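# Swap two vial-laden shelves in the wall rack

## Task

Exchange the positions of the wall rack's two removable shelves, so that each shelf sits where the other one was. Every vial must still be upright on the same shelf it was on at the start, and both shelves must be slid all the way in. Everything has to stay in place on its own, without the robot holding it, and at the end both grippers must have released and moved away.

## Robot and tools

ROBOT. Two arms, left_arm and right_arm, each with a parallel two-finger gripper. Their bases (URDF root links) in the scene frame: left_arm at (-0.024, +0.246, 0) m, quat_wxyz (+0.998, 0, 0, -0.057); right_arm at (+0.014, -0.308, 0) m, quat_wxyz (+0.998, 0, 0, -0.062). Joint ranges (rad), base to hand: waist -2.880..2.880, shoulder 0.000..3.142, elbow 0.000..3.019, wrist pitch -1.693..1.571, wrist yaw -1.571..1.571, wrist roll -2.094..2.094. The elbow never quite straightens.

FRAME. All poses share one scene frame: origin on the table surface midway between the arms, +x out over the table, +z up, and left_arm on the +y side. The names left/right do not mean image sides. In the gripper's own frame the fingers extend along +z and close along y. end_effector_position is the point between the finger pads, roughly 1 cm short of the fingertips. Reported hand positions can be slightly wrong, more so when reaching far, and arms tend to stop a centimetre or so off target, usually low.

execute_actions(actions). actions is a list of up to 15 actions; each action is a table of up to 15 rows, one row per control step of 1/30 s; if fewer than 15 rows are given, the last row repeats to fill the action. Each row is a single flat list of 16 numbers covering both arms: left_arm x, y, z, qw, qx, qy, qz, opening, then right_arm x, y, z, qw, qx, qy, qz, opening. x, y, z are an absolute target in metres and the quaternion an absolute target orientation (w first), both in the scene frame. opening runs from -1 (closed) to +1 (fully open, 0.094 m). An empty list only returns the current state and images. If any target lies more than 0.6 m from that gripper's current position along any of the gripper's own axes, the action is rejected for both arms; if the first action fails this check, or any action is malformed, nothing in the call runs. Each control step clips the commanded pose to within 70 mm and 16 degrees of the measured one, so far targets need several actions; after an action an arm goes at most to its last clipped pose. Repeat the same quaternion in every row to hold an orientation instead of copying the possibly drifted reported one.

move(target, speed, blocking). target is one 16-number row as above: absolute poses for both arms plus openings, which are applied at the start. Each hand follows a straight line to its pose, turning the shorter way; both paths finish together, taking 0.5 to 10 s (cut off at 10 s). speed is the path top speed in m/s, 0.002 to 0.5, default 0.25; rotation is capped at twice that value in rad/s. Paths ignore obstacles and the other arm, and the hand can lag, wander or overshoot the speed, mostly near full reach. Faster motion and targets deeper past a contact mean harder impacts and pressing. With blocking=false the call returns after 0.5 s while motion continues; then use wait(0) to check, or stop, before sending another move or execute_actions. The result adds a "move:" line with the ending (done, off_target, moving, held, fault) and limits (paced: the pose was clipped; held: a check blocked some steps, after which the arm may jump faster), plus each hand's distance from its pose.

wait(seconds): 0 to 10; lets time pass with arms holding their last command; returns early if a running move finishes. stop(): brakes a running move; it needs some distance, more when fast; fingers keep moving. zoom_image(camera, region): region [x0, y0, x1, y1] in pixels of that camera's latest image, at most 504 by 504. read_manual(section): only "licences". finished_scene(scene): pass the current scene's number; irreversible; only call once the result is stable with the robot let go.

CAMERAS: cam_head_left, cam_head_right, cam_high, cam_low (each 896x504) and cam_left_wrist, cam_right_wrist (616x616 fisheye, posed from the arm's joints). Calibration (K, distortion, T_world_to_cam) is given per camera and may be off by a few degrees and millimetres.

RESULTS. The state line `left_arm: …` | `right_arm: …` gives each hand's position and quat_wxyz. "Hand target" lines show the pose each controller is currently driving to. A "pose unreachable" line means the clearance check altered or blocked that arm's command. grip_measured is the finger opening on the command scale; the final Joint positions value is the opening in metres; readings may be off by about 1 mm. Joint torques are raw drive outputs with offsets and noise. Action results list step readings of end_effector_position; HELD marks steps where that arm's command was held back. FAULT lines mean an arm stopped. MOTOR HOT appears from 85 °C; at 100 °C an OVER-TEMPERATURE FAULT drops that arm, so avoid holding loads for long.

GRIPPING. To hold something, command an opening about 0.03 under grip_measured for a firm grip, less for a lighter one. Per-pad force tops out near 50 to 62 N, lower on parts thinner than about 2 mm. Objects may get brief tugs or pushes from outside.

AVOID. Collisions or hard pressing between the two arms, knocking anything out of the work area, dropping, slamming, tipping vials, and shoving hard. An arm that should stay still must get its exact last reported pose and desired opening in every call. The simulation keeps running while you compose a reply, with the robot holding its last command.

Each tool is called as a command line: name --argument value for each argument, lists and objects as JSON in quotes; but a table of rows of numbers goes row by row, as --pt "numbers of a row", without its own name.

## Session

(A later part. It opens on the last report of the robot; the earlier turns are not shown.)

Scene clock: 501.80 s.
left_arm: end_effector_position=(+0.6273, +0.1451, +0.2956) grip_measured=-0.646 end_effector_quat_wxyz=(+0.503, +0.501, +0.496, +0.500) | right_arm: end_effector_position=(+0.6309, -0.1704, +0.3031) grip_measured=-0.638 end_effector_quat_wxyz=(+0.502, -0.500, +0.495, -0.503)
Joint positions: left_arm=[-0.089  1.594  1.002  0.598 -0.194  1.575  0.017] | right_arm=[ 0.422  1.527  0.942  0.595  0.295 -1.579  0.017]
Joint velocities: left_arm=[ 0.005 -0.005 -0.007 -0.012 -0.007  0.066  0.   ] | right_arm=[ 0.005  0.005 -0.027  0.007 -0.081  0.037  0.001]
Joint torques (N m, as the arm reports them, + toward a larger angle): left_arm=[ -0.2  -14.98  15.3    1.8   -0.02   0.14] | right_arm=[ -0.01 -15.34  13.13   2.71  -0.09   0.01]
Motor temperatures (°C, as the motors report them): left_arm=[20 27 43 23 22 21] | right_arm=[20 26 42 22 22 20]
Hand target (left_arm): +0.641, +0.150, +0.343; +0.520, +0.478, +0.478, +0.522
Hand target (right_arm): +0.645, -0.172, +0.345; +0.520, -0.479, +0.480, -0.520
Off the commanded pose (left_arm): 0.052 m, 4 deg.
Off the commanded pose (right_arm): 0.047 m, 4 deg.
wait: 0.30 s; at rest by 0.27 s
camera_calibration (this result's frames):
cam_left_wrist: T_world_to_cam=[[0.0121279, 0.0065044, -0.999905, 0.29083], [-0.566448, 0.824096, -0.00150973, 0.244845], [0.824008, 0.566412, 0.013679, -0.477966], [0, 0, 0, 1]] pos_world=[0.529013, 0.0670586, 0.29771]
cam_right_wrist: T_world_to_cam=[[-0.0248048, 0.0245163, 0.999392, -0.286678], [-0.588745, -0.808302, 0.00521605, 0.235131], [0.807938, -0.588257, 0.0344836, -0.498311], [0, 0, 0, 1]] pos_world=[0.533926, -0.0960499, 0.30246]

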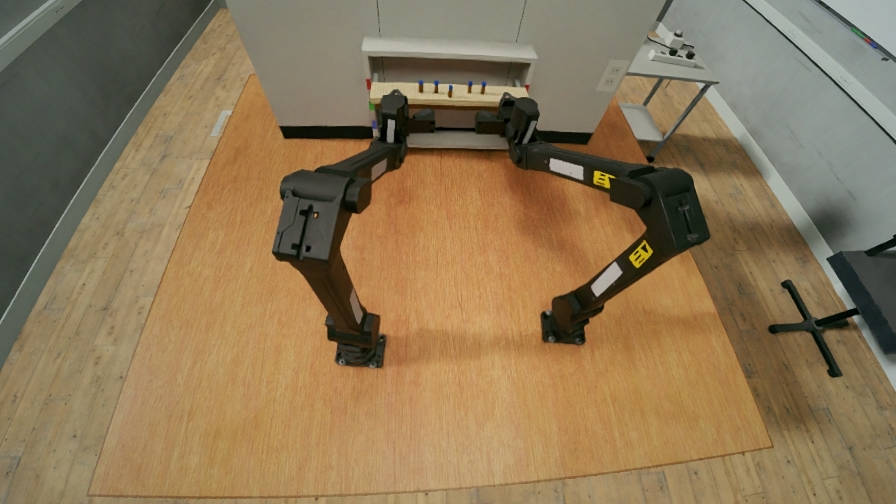

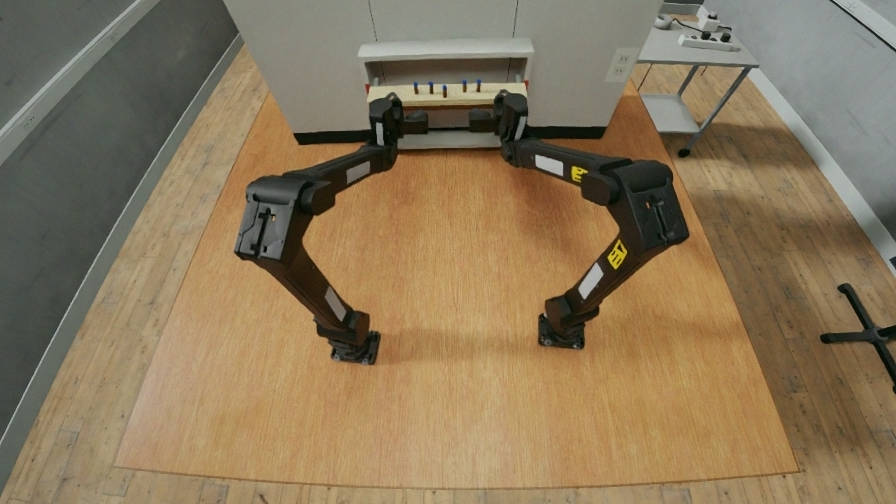

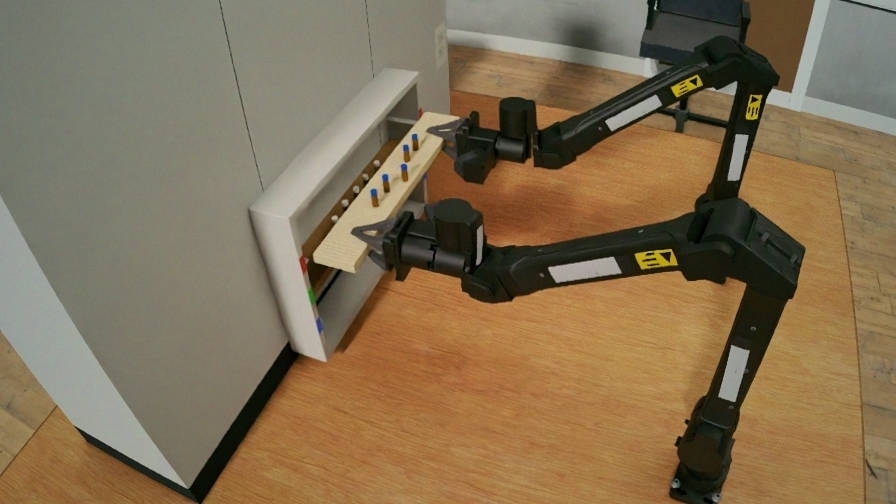

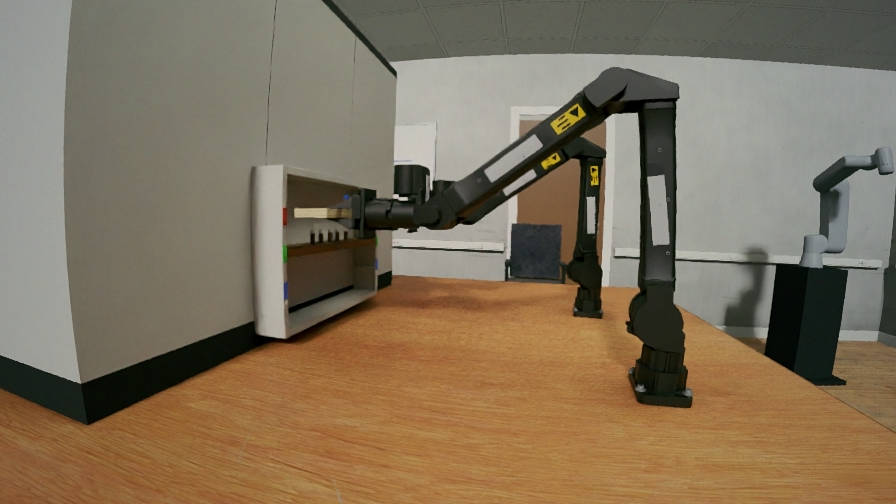

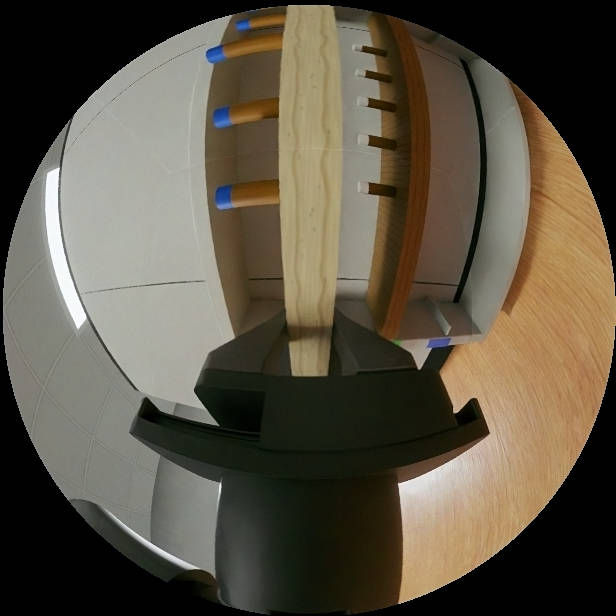

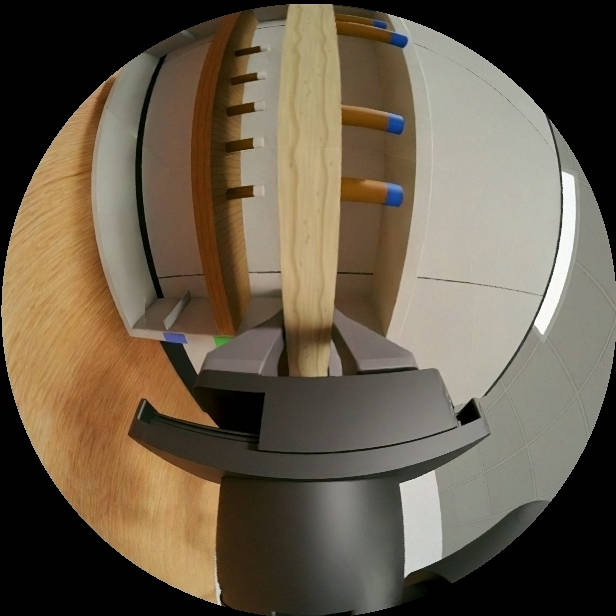

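execute_actions --actions '[[[0.650,0.150,0.344,0.521,0.479,0.479,0.521,-0.68,0.654,-0.1692,0.346,0.520,-0.480,0.480,-0.520,-0.68],[0.6515,0.150,0.346,0.521,0.479,0.479,0.521,-0.68,0.6555,-0.1692,0.3475,0.520,-0.480,0.480,-0.520,-0.68],[0.653,0.150,0.348,0.521,0.479,0.479,0.521,-0.68,0.657,-0.1692,0.349,0.520,-0.480,0.480,-0.520,-0.68],[0.655,0.150,0.349,0.521,0.479,0.479,0.521,-0.68,0.659,-0.1692,0.350,0.520,-0.480,0.480,-0.520,-0.68],[0.657,0.150,0.349,0.521,0.479,0.479,0.521,-0.68,0.661,-0.1692,0.3505,0.520,-0.480,0.480,-0.520,-0.68],[0.659,0.150,0.349,0.521,0.479,0.479,0.521,-0.68,0.663,-0.1692,0.3505,0.520,-0.480,0.480,-0.520,-0.68],[0.661,0.150,0.349,0.521,0.479,0.479,0.521,-0.68,0.665,-0.1692,0.3505,0.520,-0.480,0.480,-0.520,-0.68],[0.663,0.150,0.349,0.521,0.479,0.479,0.521,-0.68,0.667,-0.1692,0.3505,0.520,-0.480,0.480,-0.520,-0.68],[0.665,0.150,0.349,0.521,0.479,0.479,0.521,-0.68,0.669,-0.1692,0.3505,0.520,-0.480,0.480,-0.520,-0.68],[0.667,0.150,0.349,0.521,0.479,0.479,0.521,-0.68,0.671,-0.1692,0.3505,0.520,-0.480,0.480,-0.520,-0.68]]]'

Scene clock: 514.40 s.
left_arm: end_effector_position=(+0.6462, +0.1475, +0.3006) grip_measured=-0.646 end_effector_quat_wxyz=(+0.501, +0.502, +0.497, +0.501) | right_arm: end_effector_position=(+0.6512, -0.1676, +0.3072) grip_measured=-0.638 end_effector_quat_wxyz=(+0.502, -0.502, +0.495, -0.502)
Joint positions: left_arm=[-0.078  1.628  1.062  0.569 -0.186  1.576  0.017] | right_arm=[ 0.414  1.568  1.005  0.57   0.284 -1.579  0.017]
Joint velocities: left_arm=[-0.005  0.034  0.002  0.002  0.022 -0.022 -0.   ] | right_arm=[-0.024  0.015 -0.012 -0.017  0.022  0.022  0.   ]
Joint torques (N m, as the arm reports them, + toward a larger angle): left_arm=[ -0.86 -16.04  16.12   1.75   0.04   0.08] | right_arm=[ -0.62 -16.35  13.4    2.68  -0.05   0.03]
Motor temperatures (°C, as the motors report them): left_arm=[20 26 45 23 22 21] | right_arm=[20 26 44 22 22 20]
Hand target (left_arm): +0.662, +0.150, +0.349; +0.520, +0.478, +0.478, +0.521
Hand target (right_arm): +0.666, -0.170, +0.351; +0.519, -0.479, +0.480, -0.520
Off the commanded pose (left_arm): 0.053 m, 5 deg.
Off the commanded pose (right_arm): 0.048 m, 4 deg.
Step readings (end_effector_position):
0: left_arm (+0.6273, +0.1451, +0.2956) | right_arm (+0.6309, -0.1703, +0.3028)
1: left_arm (+0.6274, +0.1452, +0.2953) | right_arm (+0.6311, -0.1703, +0.3025)
2: left_arm (+0.6276, +0.1452, +0.2950) | right_arm (+0.6315, -0.1701, +0.3023)
4: left_arm (+0.6288, +0.1462, +0.2951) | right_arm (+0.6334, -0.1692, +0.3018)
8: left_arm (+0.6349, +0.1479, +0.2981) | right_arm (+0.6403, -0.1673, +0.3047)
15: end_effector_position above
camera_calibration (this result's frames):
cam_left_wrist: T_world_to_cam=[[0.00949832, 0.00747922, -0.999927, 0.297122], [-0.568963, 0.822363, 0.000746501, 0.254768], [0.822309, 0.568914, 0.0120665, -0.493706], [0, 0, 0, 1]] pos_world=[0.54811, 0.069142, 0.302867]
cam_right_wrist: T_world_to_cam=[[-0.0227198, 0.0252003, 0.999424, -0.291635], [-0.586262, -0.81009, 0.00709887, 0.246795], [0.809803, -0.585763, 0.0331791, -0.51368], [0, 0, 0, 1]] pos_world=[0.55404, -0.0936192, 0.306759]

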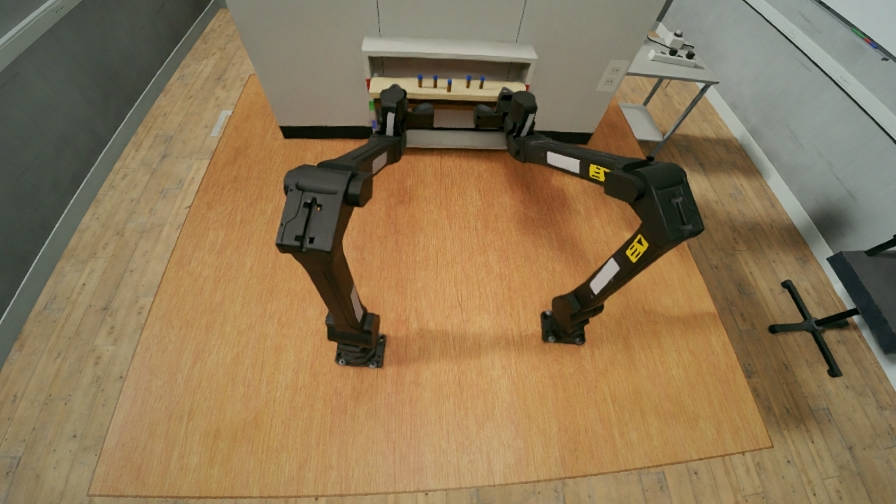

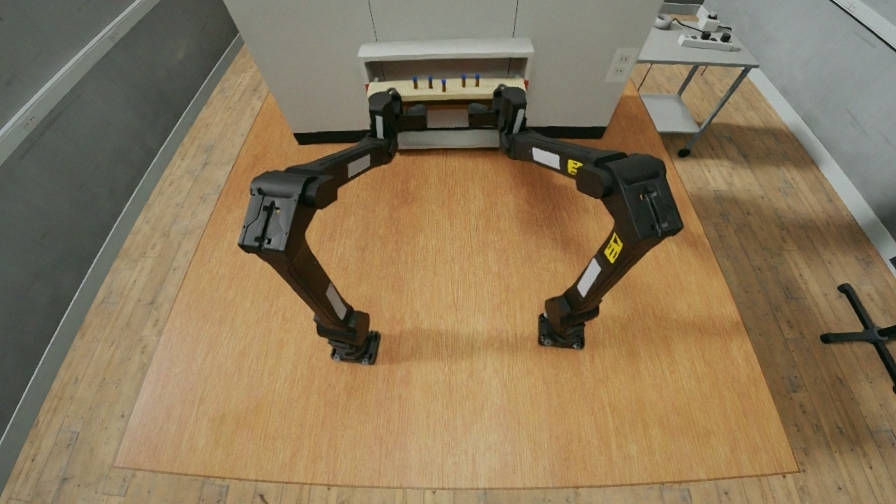

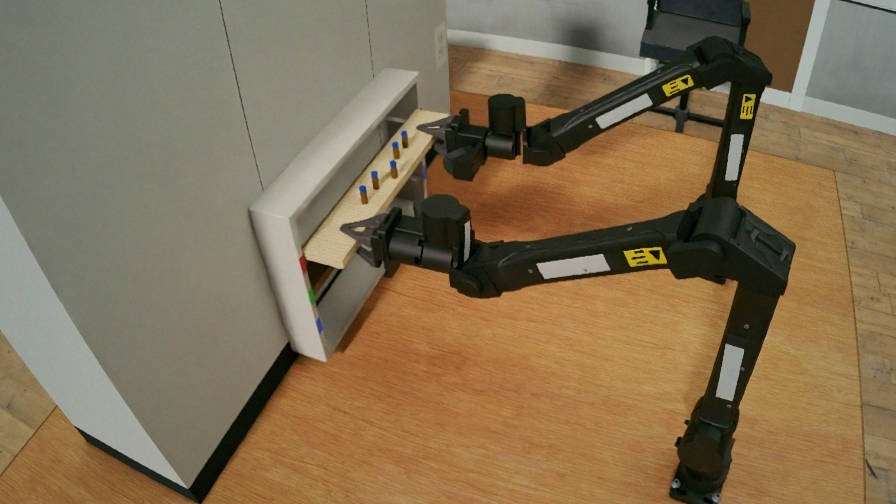

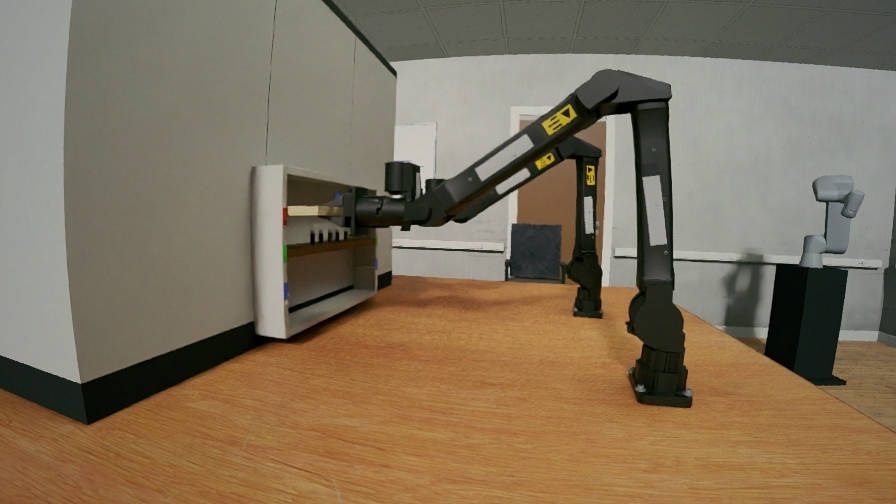

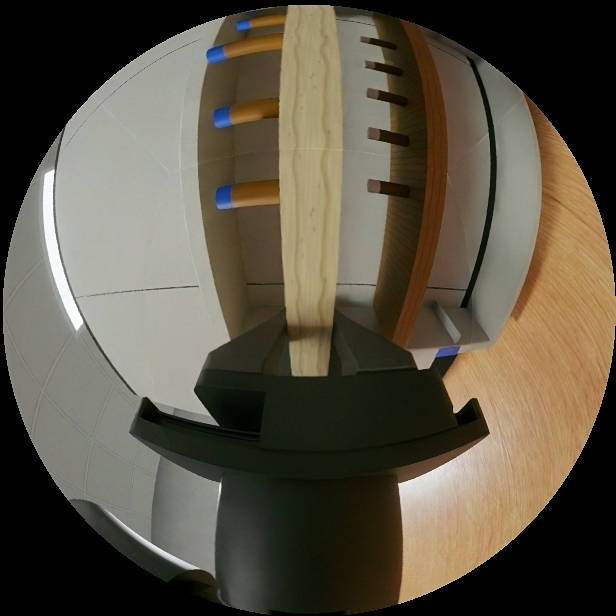

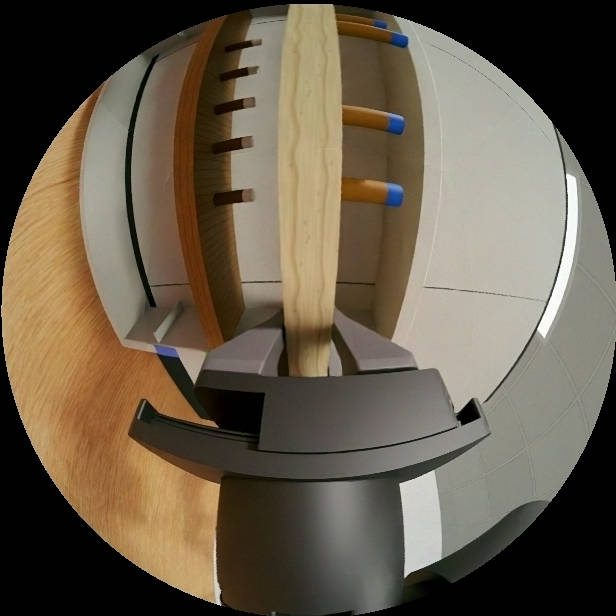

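execute_actions --actions '[[[0.668,0.149,0.349,0.521,0.479,0.479,0.521,-0.68,0.672,-0.171,0.3505,0.520,-0.480,0.480,-0.520,-0.68],[0.669,0.149,0.349,0.521,0.479,0.479,0.521,-0.68,0.673,-0.171,0.3505,0.520,-0.480,0.480,-0.520,-0.68],[0.6705,0.149,0.349,0.521,0.479,0.479,0.521,-0.68,0.6745,-0.171,0.3505,0.520,-0.480,0.480,-0.520,-0.68],[0.672,0.149,0.349,0.521,0.479,0.479,0.521,-0.68,0.676,-0.171,0.3505,0.520,-0.480,0.480,-0.520,-0.68],[0.6735,0.149,0.349,0.521,0.479,0.479,0.521,-0.68,0.6775,-0.171,0.3505,0.520,-0.480,0.480,-0.520,-0.68],[0.675,0.149,0.349,0.521,0.479,0.479,0.521,-0.68,0.679,-0.171,0.3505,0.520,-0.480,0.480,-0.520,-0.68],[0.677,0.149,0.349,0.521,0.479,0.479,0.521,-0.68,0.681,-0.171,0.3505,0.520,-0.480,0.480,-0.520,-0.68],[0.679,0.149,0.3495,0.521,0.479,0.479,0.521,-0.68,0.683,-0.171,0.351,0.520,-0.480,0.480,-0.520,-0.68],[0.681,0.149,0.3495,0.521,0.479,0.479,0.521,-0.68,0.685,-0.171,0.351,0.520,-0.480,0.480,-0.520,-0.68],[0.683,0.149,0.3495,0.521,0.479,0.479,0.521,-0.68,0.687,-0.171,0.351,0.520,-0.480,0.480,-0.520,-0.68],[0.685,0.149,0.3495,0.521,0.479,0.479,0.521,-0.68,0.689,-0.171,0.351,0.520,-0.480,0.480,-0.520,-0.68]]]'

Scene clock: 529.83 s.
left_arm: end_effector_position=(+0.6636, +0.1454, +0.2984) grip_measured=-0.646 end_effector_quat_wxyz=(+0.500, +0.503, +0.497, +0.500) | right_arm: end_effector_position=(+0.6684, -0.1693, +0.3053) grip_measured=-0.638 end_effector_quat_wxyz=(+0.501, -0.503, +0.496, -0.501)
Joint positions: left_arm=[-0.076  1.67   1.113  0.556 -0.183  1.576  0.017] | right_arm=[ 0.402  1.607  1.05   0.56   0.271 -1.579  0.017]
Joint velocities: left_arm=[ 0.005  0.024  0.042 -0.022 -0.037  0.007 -0.   ] | right_arm=[ 0.005  0.034  0.037  0.007 -0.007  0.007 -0.   ]
Joint torques (N m, as the arm reports them, + toward a larger angle): left_arm=[ -0.9  -16.47  16.14   1.8    0.07   0.08] | right_arm=[ -1.21 -16.75  13.48   2.7   -0.03   0.04]
Motor temperatures (°C, as the motors report them): left_arm=[20 26 47 23 22 21] | right_arm=[20 26 46 22 22 20]
Hand target (left_arm): +0.679, +0.149, +0.350; +0.520, +0.479, +0.478, +0.521
Hand target (right_arm): +0.684, -0.172, +0.351; +0.520, -0.479, +0.480, -0.520
Off the commanded pose (left_arm): 0.055 m, 5 deg.
Off the commanded pose (right_arm): 0.050 m, 4 deg.
Step readings (end_effector_position):
0: left_arm (+0.6465, +0.1474, +0.2989) | right_arm (+0.6515, -0.1676, +0.3058)
1: left_arm (+0.6465, +0.1474, +0.2989) | right_arm (+0.6515, -0.1676, +0.3058)
2: left_arm (+0.6465, +0.1474, +0.2989) | right_arm (+0.6516, -0.1676, +0.3058)
4: left_arm (+0.6471, +0.1473, +0.2987) | right_arm (+0.6521, -0.1679, +0.3055)
8: left_arm (+0.6519, +0.1465, +0.2989) | right_arm (+0.6570, -0.1686, +0.3056)
15: end_effector_position above
camera_calibration (this result's frames):
cam_left_wrist: T_world_to_cam=[[0.00538499, 0.00827183, -0.999951, 0.297451], [-0.568326, 0.822795, 0.00374577, 0.265018], [0.822786, 0.568278, 0.00913183, -0.506173], [0, 0, 0, 1]] pos_world=[0.565487, 0.0671306, 0.301066]
cam_right_wrist: T_world_to_cam=[[-0.0187039, 0.026451, 0.999475, -0.291748], [-0.586536, -0.809856, 0.0104564, 0.254726], [0.809707, -0.586033, 0.0306619, -0.52777], [0, 0, 0, 1]] pos_world=[0.571289, -0.0952822, 0.305114]

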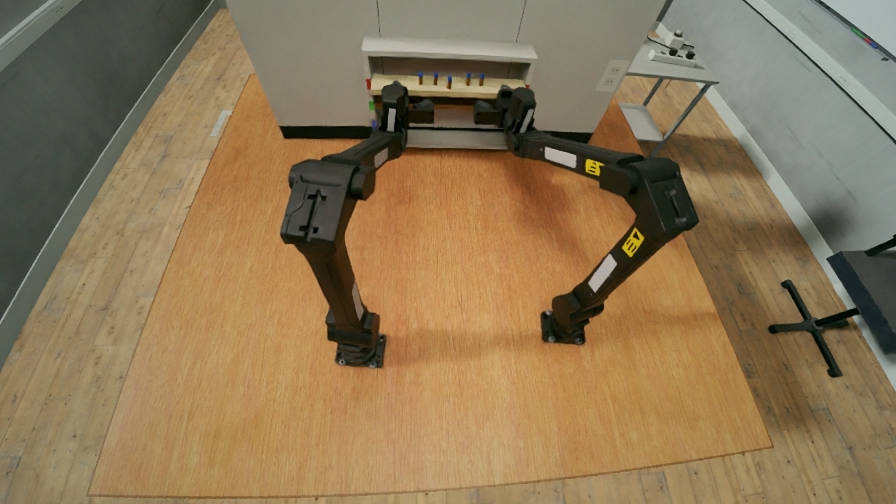

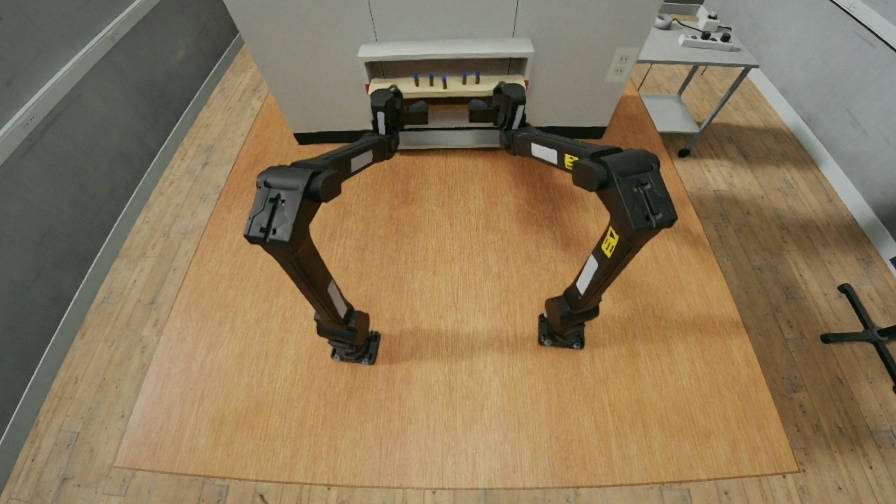

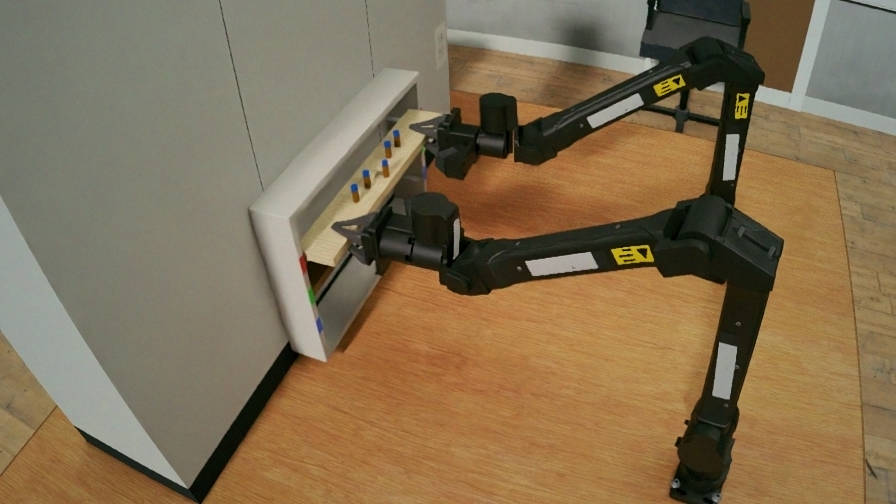

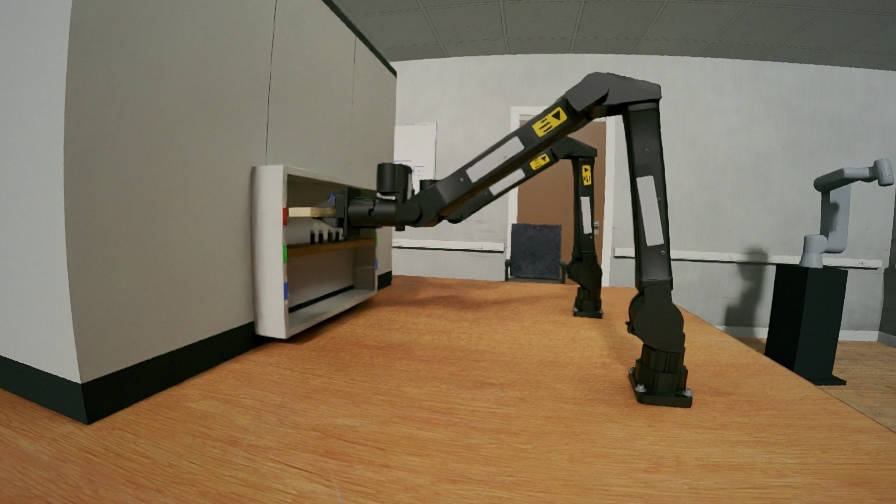

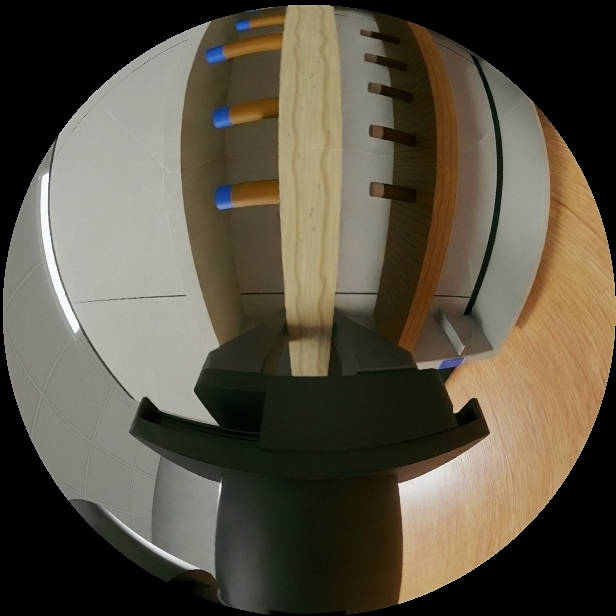

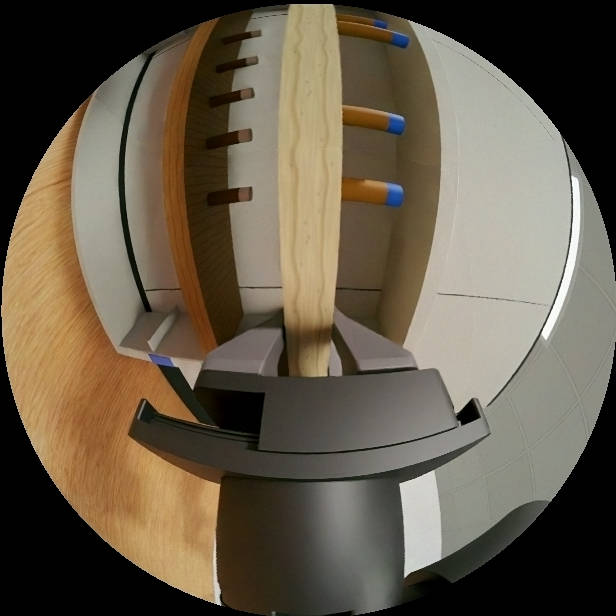

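execute_actions --actions '[[[0.6865,0.1494,0.3495,0.5215,0.4785,0.4785,0.5215,-0.68,0.6905,-0.171,0.351,0.520,-0.480,0.480,-0.520,-0.68],[0.6885,0.1494,0.3495,0.5215,0.4785,0.4785,0.5215,-0.68,0.6925,-0.171,0.351,0.520,-0.480,0.480,-0.520,-0.68],[0.691,0.1494,0.3495,0.5215,0.4785,0.4785,0.5215,-0.68,0.695,-0.171,0.351,0.520,-0.480,0.480,-0.520,-0.68],[0.6935,0.1494,0.3495,0.5215,0.4785,0.4785,0.5215,-0.68,0.6975,-0.171,0.351,0.520,-0.480,0.480,-0.520,-0.68],[0.696,0.1494,0.3495,0.5215,0.4785,0.4785,0.5215,-0.68,0.700,-0.171,0.351,0.520,-0.480,0.480,-0.520,-0.68],[0.6985,0.1494,0.3495,0.5215,0.4785,0.4785,0.5215,-0.68,0.7025,-0.171,0.351,0.520,-0.480,0.480,-0.520,-0.68],[0.701,0.1494,0.3495,0.5215,0.4785,0.4785,0.5215,-0.68,0.705,-0.171,0.351,0.520,-0.480,0.480,-0.520,-0.68],[0.7035,0.1494,0.3495,0.522,0.478,0.478,0.522,-0.68,0.7075,-0.171,0.351,0.5205,-0.4795,0.4795,-0.5205,-0.68],[0.706,0.1494,0.3495,0.522,0.478,0.478,0.522,-0.68,0.710,-0.171,0.351,0.5205,-0.4795,0.4795,-0.5205,-0.68],[0.7085,0.1494,0.3495,0.522,0.478,0.478,0.522,-0.68,0.7125,-0.171,0.351,0.5205,-0.4795,0.4795,-0.5205,-0.68],[0.711,0.1494,0.3495,0.522,0.478,0.478,0.522,-0.68,0.715,-0.171,0.351,0.5205,-0.4795,0.4795,-0.5205,-0.68],[0.7135,0.1494,0.3495,0.522,0.478,0.478,0.522,-0.68,0.7175,-0.171,0.351,0.5205,-0.4795,0.4795,-0.5205,-0.68],[0.716,0.1494,0.3495,0.522,0.478,0.478,0.522,-0.68,0.720,-0.171,0.351,0.5205,-0.4795,0.4795,-0.5205,-0.68],[0.7185,0.1494,0.3495,0.522,0.478,0.478,0.522,-0.68,0.7225,-0.171,0.351,0.5205,-0.4795,0.4795,-0.5205,-0.68],[0.721,0.1494,0.3495,0.522,0.478,0.478,0.522,-0.68,0.725,-0.171,0.351,0.5205,-0.4795,0.4795,-0.5205,-0.68]],[[0.7235,0.1494,0.3495,0.522,0.478,0.478,0.522,-0.68,0.7275,-0.171,0.351,0.5205,-0.4795,0.4795,-0.5205,-0.68],[0.726,0.1494,0.3495,0.522,0.478,0.478,0.522,-0.68,0.730,-0.171,0.3508,0.5205,-0.4795,0.4795,-0.5205,-0.68],[0.728,0.1494,0.3495,0.522,0.478,0.478,0.522,-0.68,0.732,-0.171,0.3506,0.5205,-0.4795,0.4795,-0.5205,-0.68],[0.730,0.1494,0.3495,0.522,0.478,0.478,0.522,-0.68,0.734,-0.171,0.3505,0.5205,-0.4795,0.4795,-0.5205,-0.68],[0.732,0.1494,0.3495,0.522,0.478,0.478,0.522,-0.68,0.736,-0.171,0.3505,0.5205,-0.4795,0.4795,-0.5205,-0.68],[0.7335,0.1494,0.3495,0.522,0.478,0.478,0.522,-0.68,0.7375,-0.171,0.3505,0.5205,-0.4795,0.4795,-0.5205,-0.68],[0.735,0.1494,0.3495,0.522,0.478,0.478,0.522,-0.68,0.739,-0.171,0.3505,0.5205,-0.4795,0.4795,-0.5205,-0.68],[0.7365,0.1494,0.3495,0.522,0.478,0.478,0.522,-0.68,0.7405,-0.171,0.3505,0.5205,-0.4795,0.4795,-0.5205,-0.68],[0.7375,0.1494,0.3495,0.522,0.478,0.478,0.522,-0.68,0.7415,-0.171,0.3505,0.5205,-0.4795,0.4795,-0.5205,-0.68]]]'

Scene clock: 557.03 s.
left_arm: end_effector_position=(+0.7163, +0.1455, +0.2944) grip_measured=-0.646 end_effector_quat_wxyz=(+0.499, +0.503, +0.498, +0.499) | right_arm: end_effector_position=(+0.7209, -0.1685, +0.3015) grip_measured=-0.638 end_effector_quat_wxyz=(+0.499, -0.504, +0.496, -0.501)
Joint positions: left_arm=[-0.058  1.793  1.273  0.517 -0.166  1.576  0.017] | right_arm=[ 0.377  1.729  1.202  0.527  0.248 -1.579  0.017]
Joint velocities: left_arm=[-0.015 -0.015  0.007  0.002 -0.037 -0.007 -0.   ] | right_arm=[ 0.005 -0.015 -0.007  0.002 -0.022 -0.007 -0.001]
Joint torques (N m, as the arm reports them, + toward a larger angle): left_arm=[ -0.85 -18.47  16.82   1.78   0.04   0.07] | right_arm=[ -0.27 -20.07  13.88   2.55  -0.05   0.06]
Motor temperatures (°C, as the motors report them): left_arm=[20 26 48 23 22 21] | right_arm=[20 26 48 22 22 20]
Hand target (left_arm): +0.731, +0.150, +0.350; +0.521, +0.477, +0.477, +0.522
Hand target (right_arm): +0.735, -0.172, +0.351; +0.520, -0.479, +0.479, -0.520
Off the commanded pose (left_arm): 0.059 m, 5 deg.
Off the commanded pose (right_arm): 0.053 m, 5 deg.
Step readings (end_effector_position; steps 1 to 15: 1st action; 16 to 30: 2nd action):
0: left_arm (+0.6640, +0.1455, +0.2975) | right_arm (+0.6689, -0.1692, +0.3044)
1: left_arm (+0.6640, +0.1455, +0.2975) | right_arm (+0.6689, -0.1692, +0.3044)
2: left_arm (+0.6642, +0.1456, +0.2974) | right_arm (+0.6690, -0.1694, +0.3043)
4: left_arm (+0.6659, +0.1459, +0.2979) | right_arm (+0.6708, -0.1691, +0.3049)
8: left_arm (+0.6748, +0.1462, +0.2996) | right_arm (+0.6798, -0.1684, +0.3065)
15: left_arm (+0.6939, +0.1459, +0.2984) | right_arm (+0.6988, -0.1685, +0.3054)
16: left_arm (+0.6965, +0.1459, +0.2979) | right_arm (+0.7014, -0.1688, +0.3047)
17: left_arm (+0.6989, +0.1456, +0.2971) | right_arm (+0.7038, -0.1687, +0.3044)
19: left_arm (+0.7035, +0.1457, +0.2964) | right_arm (+0.7084, -0.1688, +0.3032)
23: left_arm (+0.7114, +0.1457, +0.2946) | right_arm (+0.7162, -0.1688, +0.3017)
30: end_effector_position above
camera_calibration (this result's frames):
cam_left_wrist: T_world_to_cam=[[0.00349714, 0.00858922, -0.999957, 0.294475], [-0.568945, 0.82236, 0.00507397, 0.294962], [0.822368, 0.568903, 0.0077627, -0.548938], [0, 0, 0, 1]] pos_world=[0.618216, 0.0671979, 0.297227]
cam_right_wrist: T_world_to_cam=[[-0.0153824, 0.0274015, 0.999506, -0.289257], [-0.587115, -0.809397, 0.0131539, 0.285896], [0.809357, -0.586623, 0.0285383, -0.568872], [0, 0, 0, 1]] pos_world=[0.623825, -0.0943843, 0.301588]

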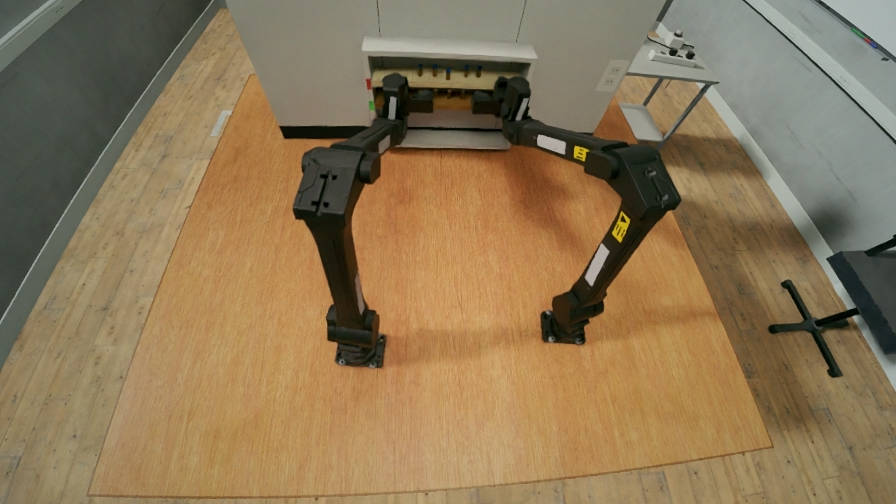

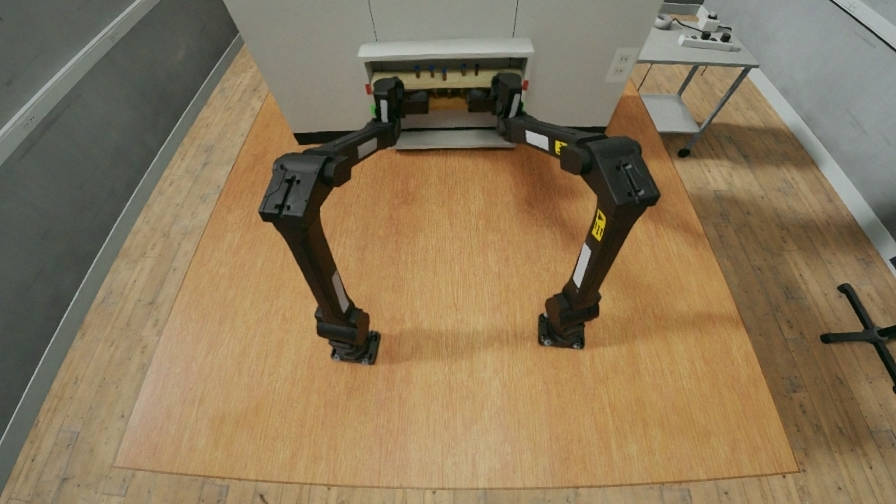

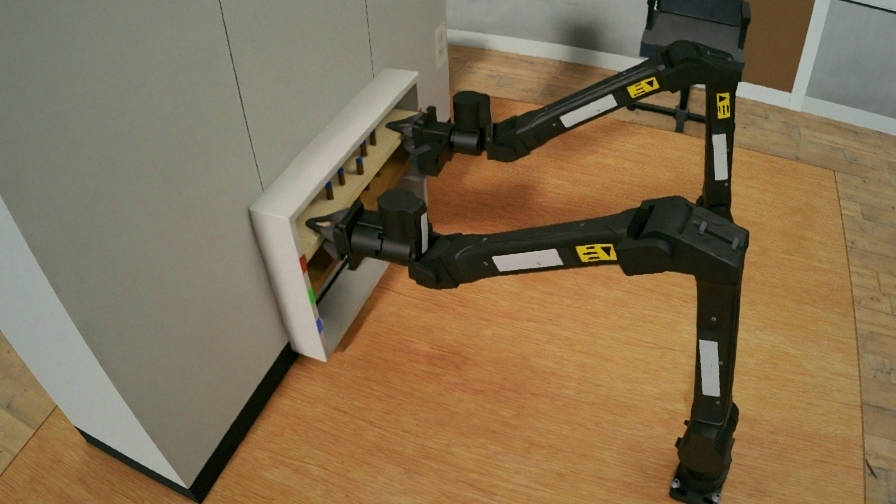

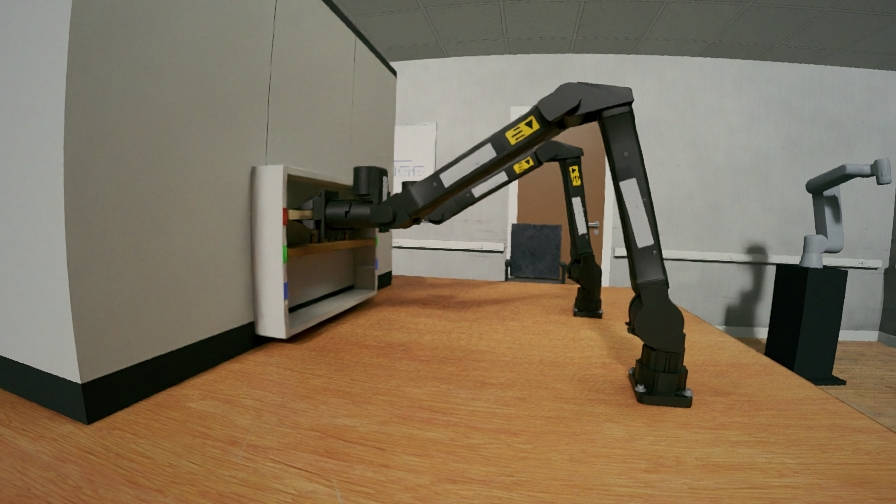

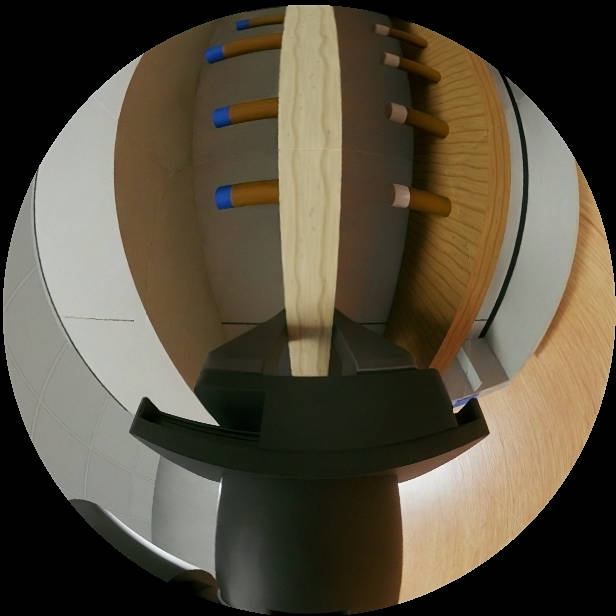

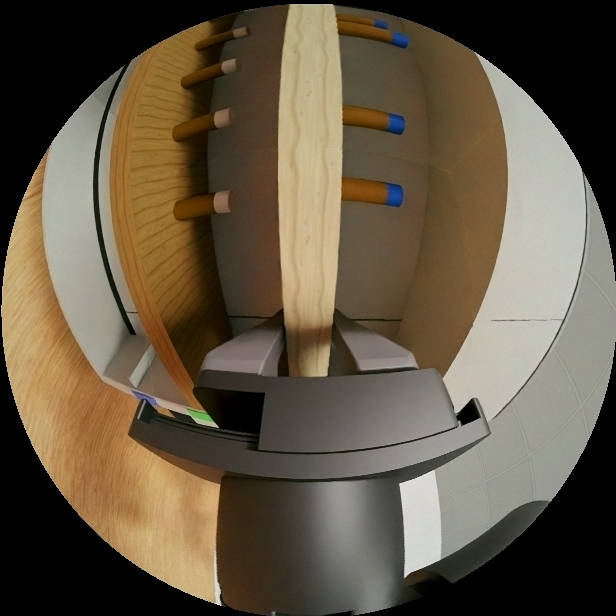

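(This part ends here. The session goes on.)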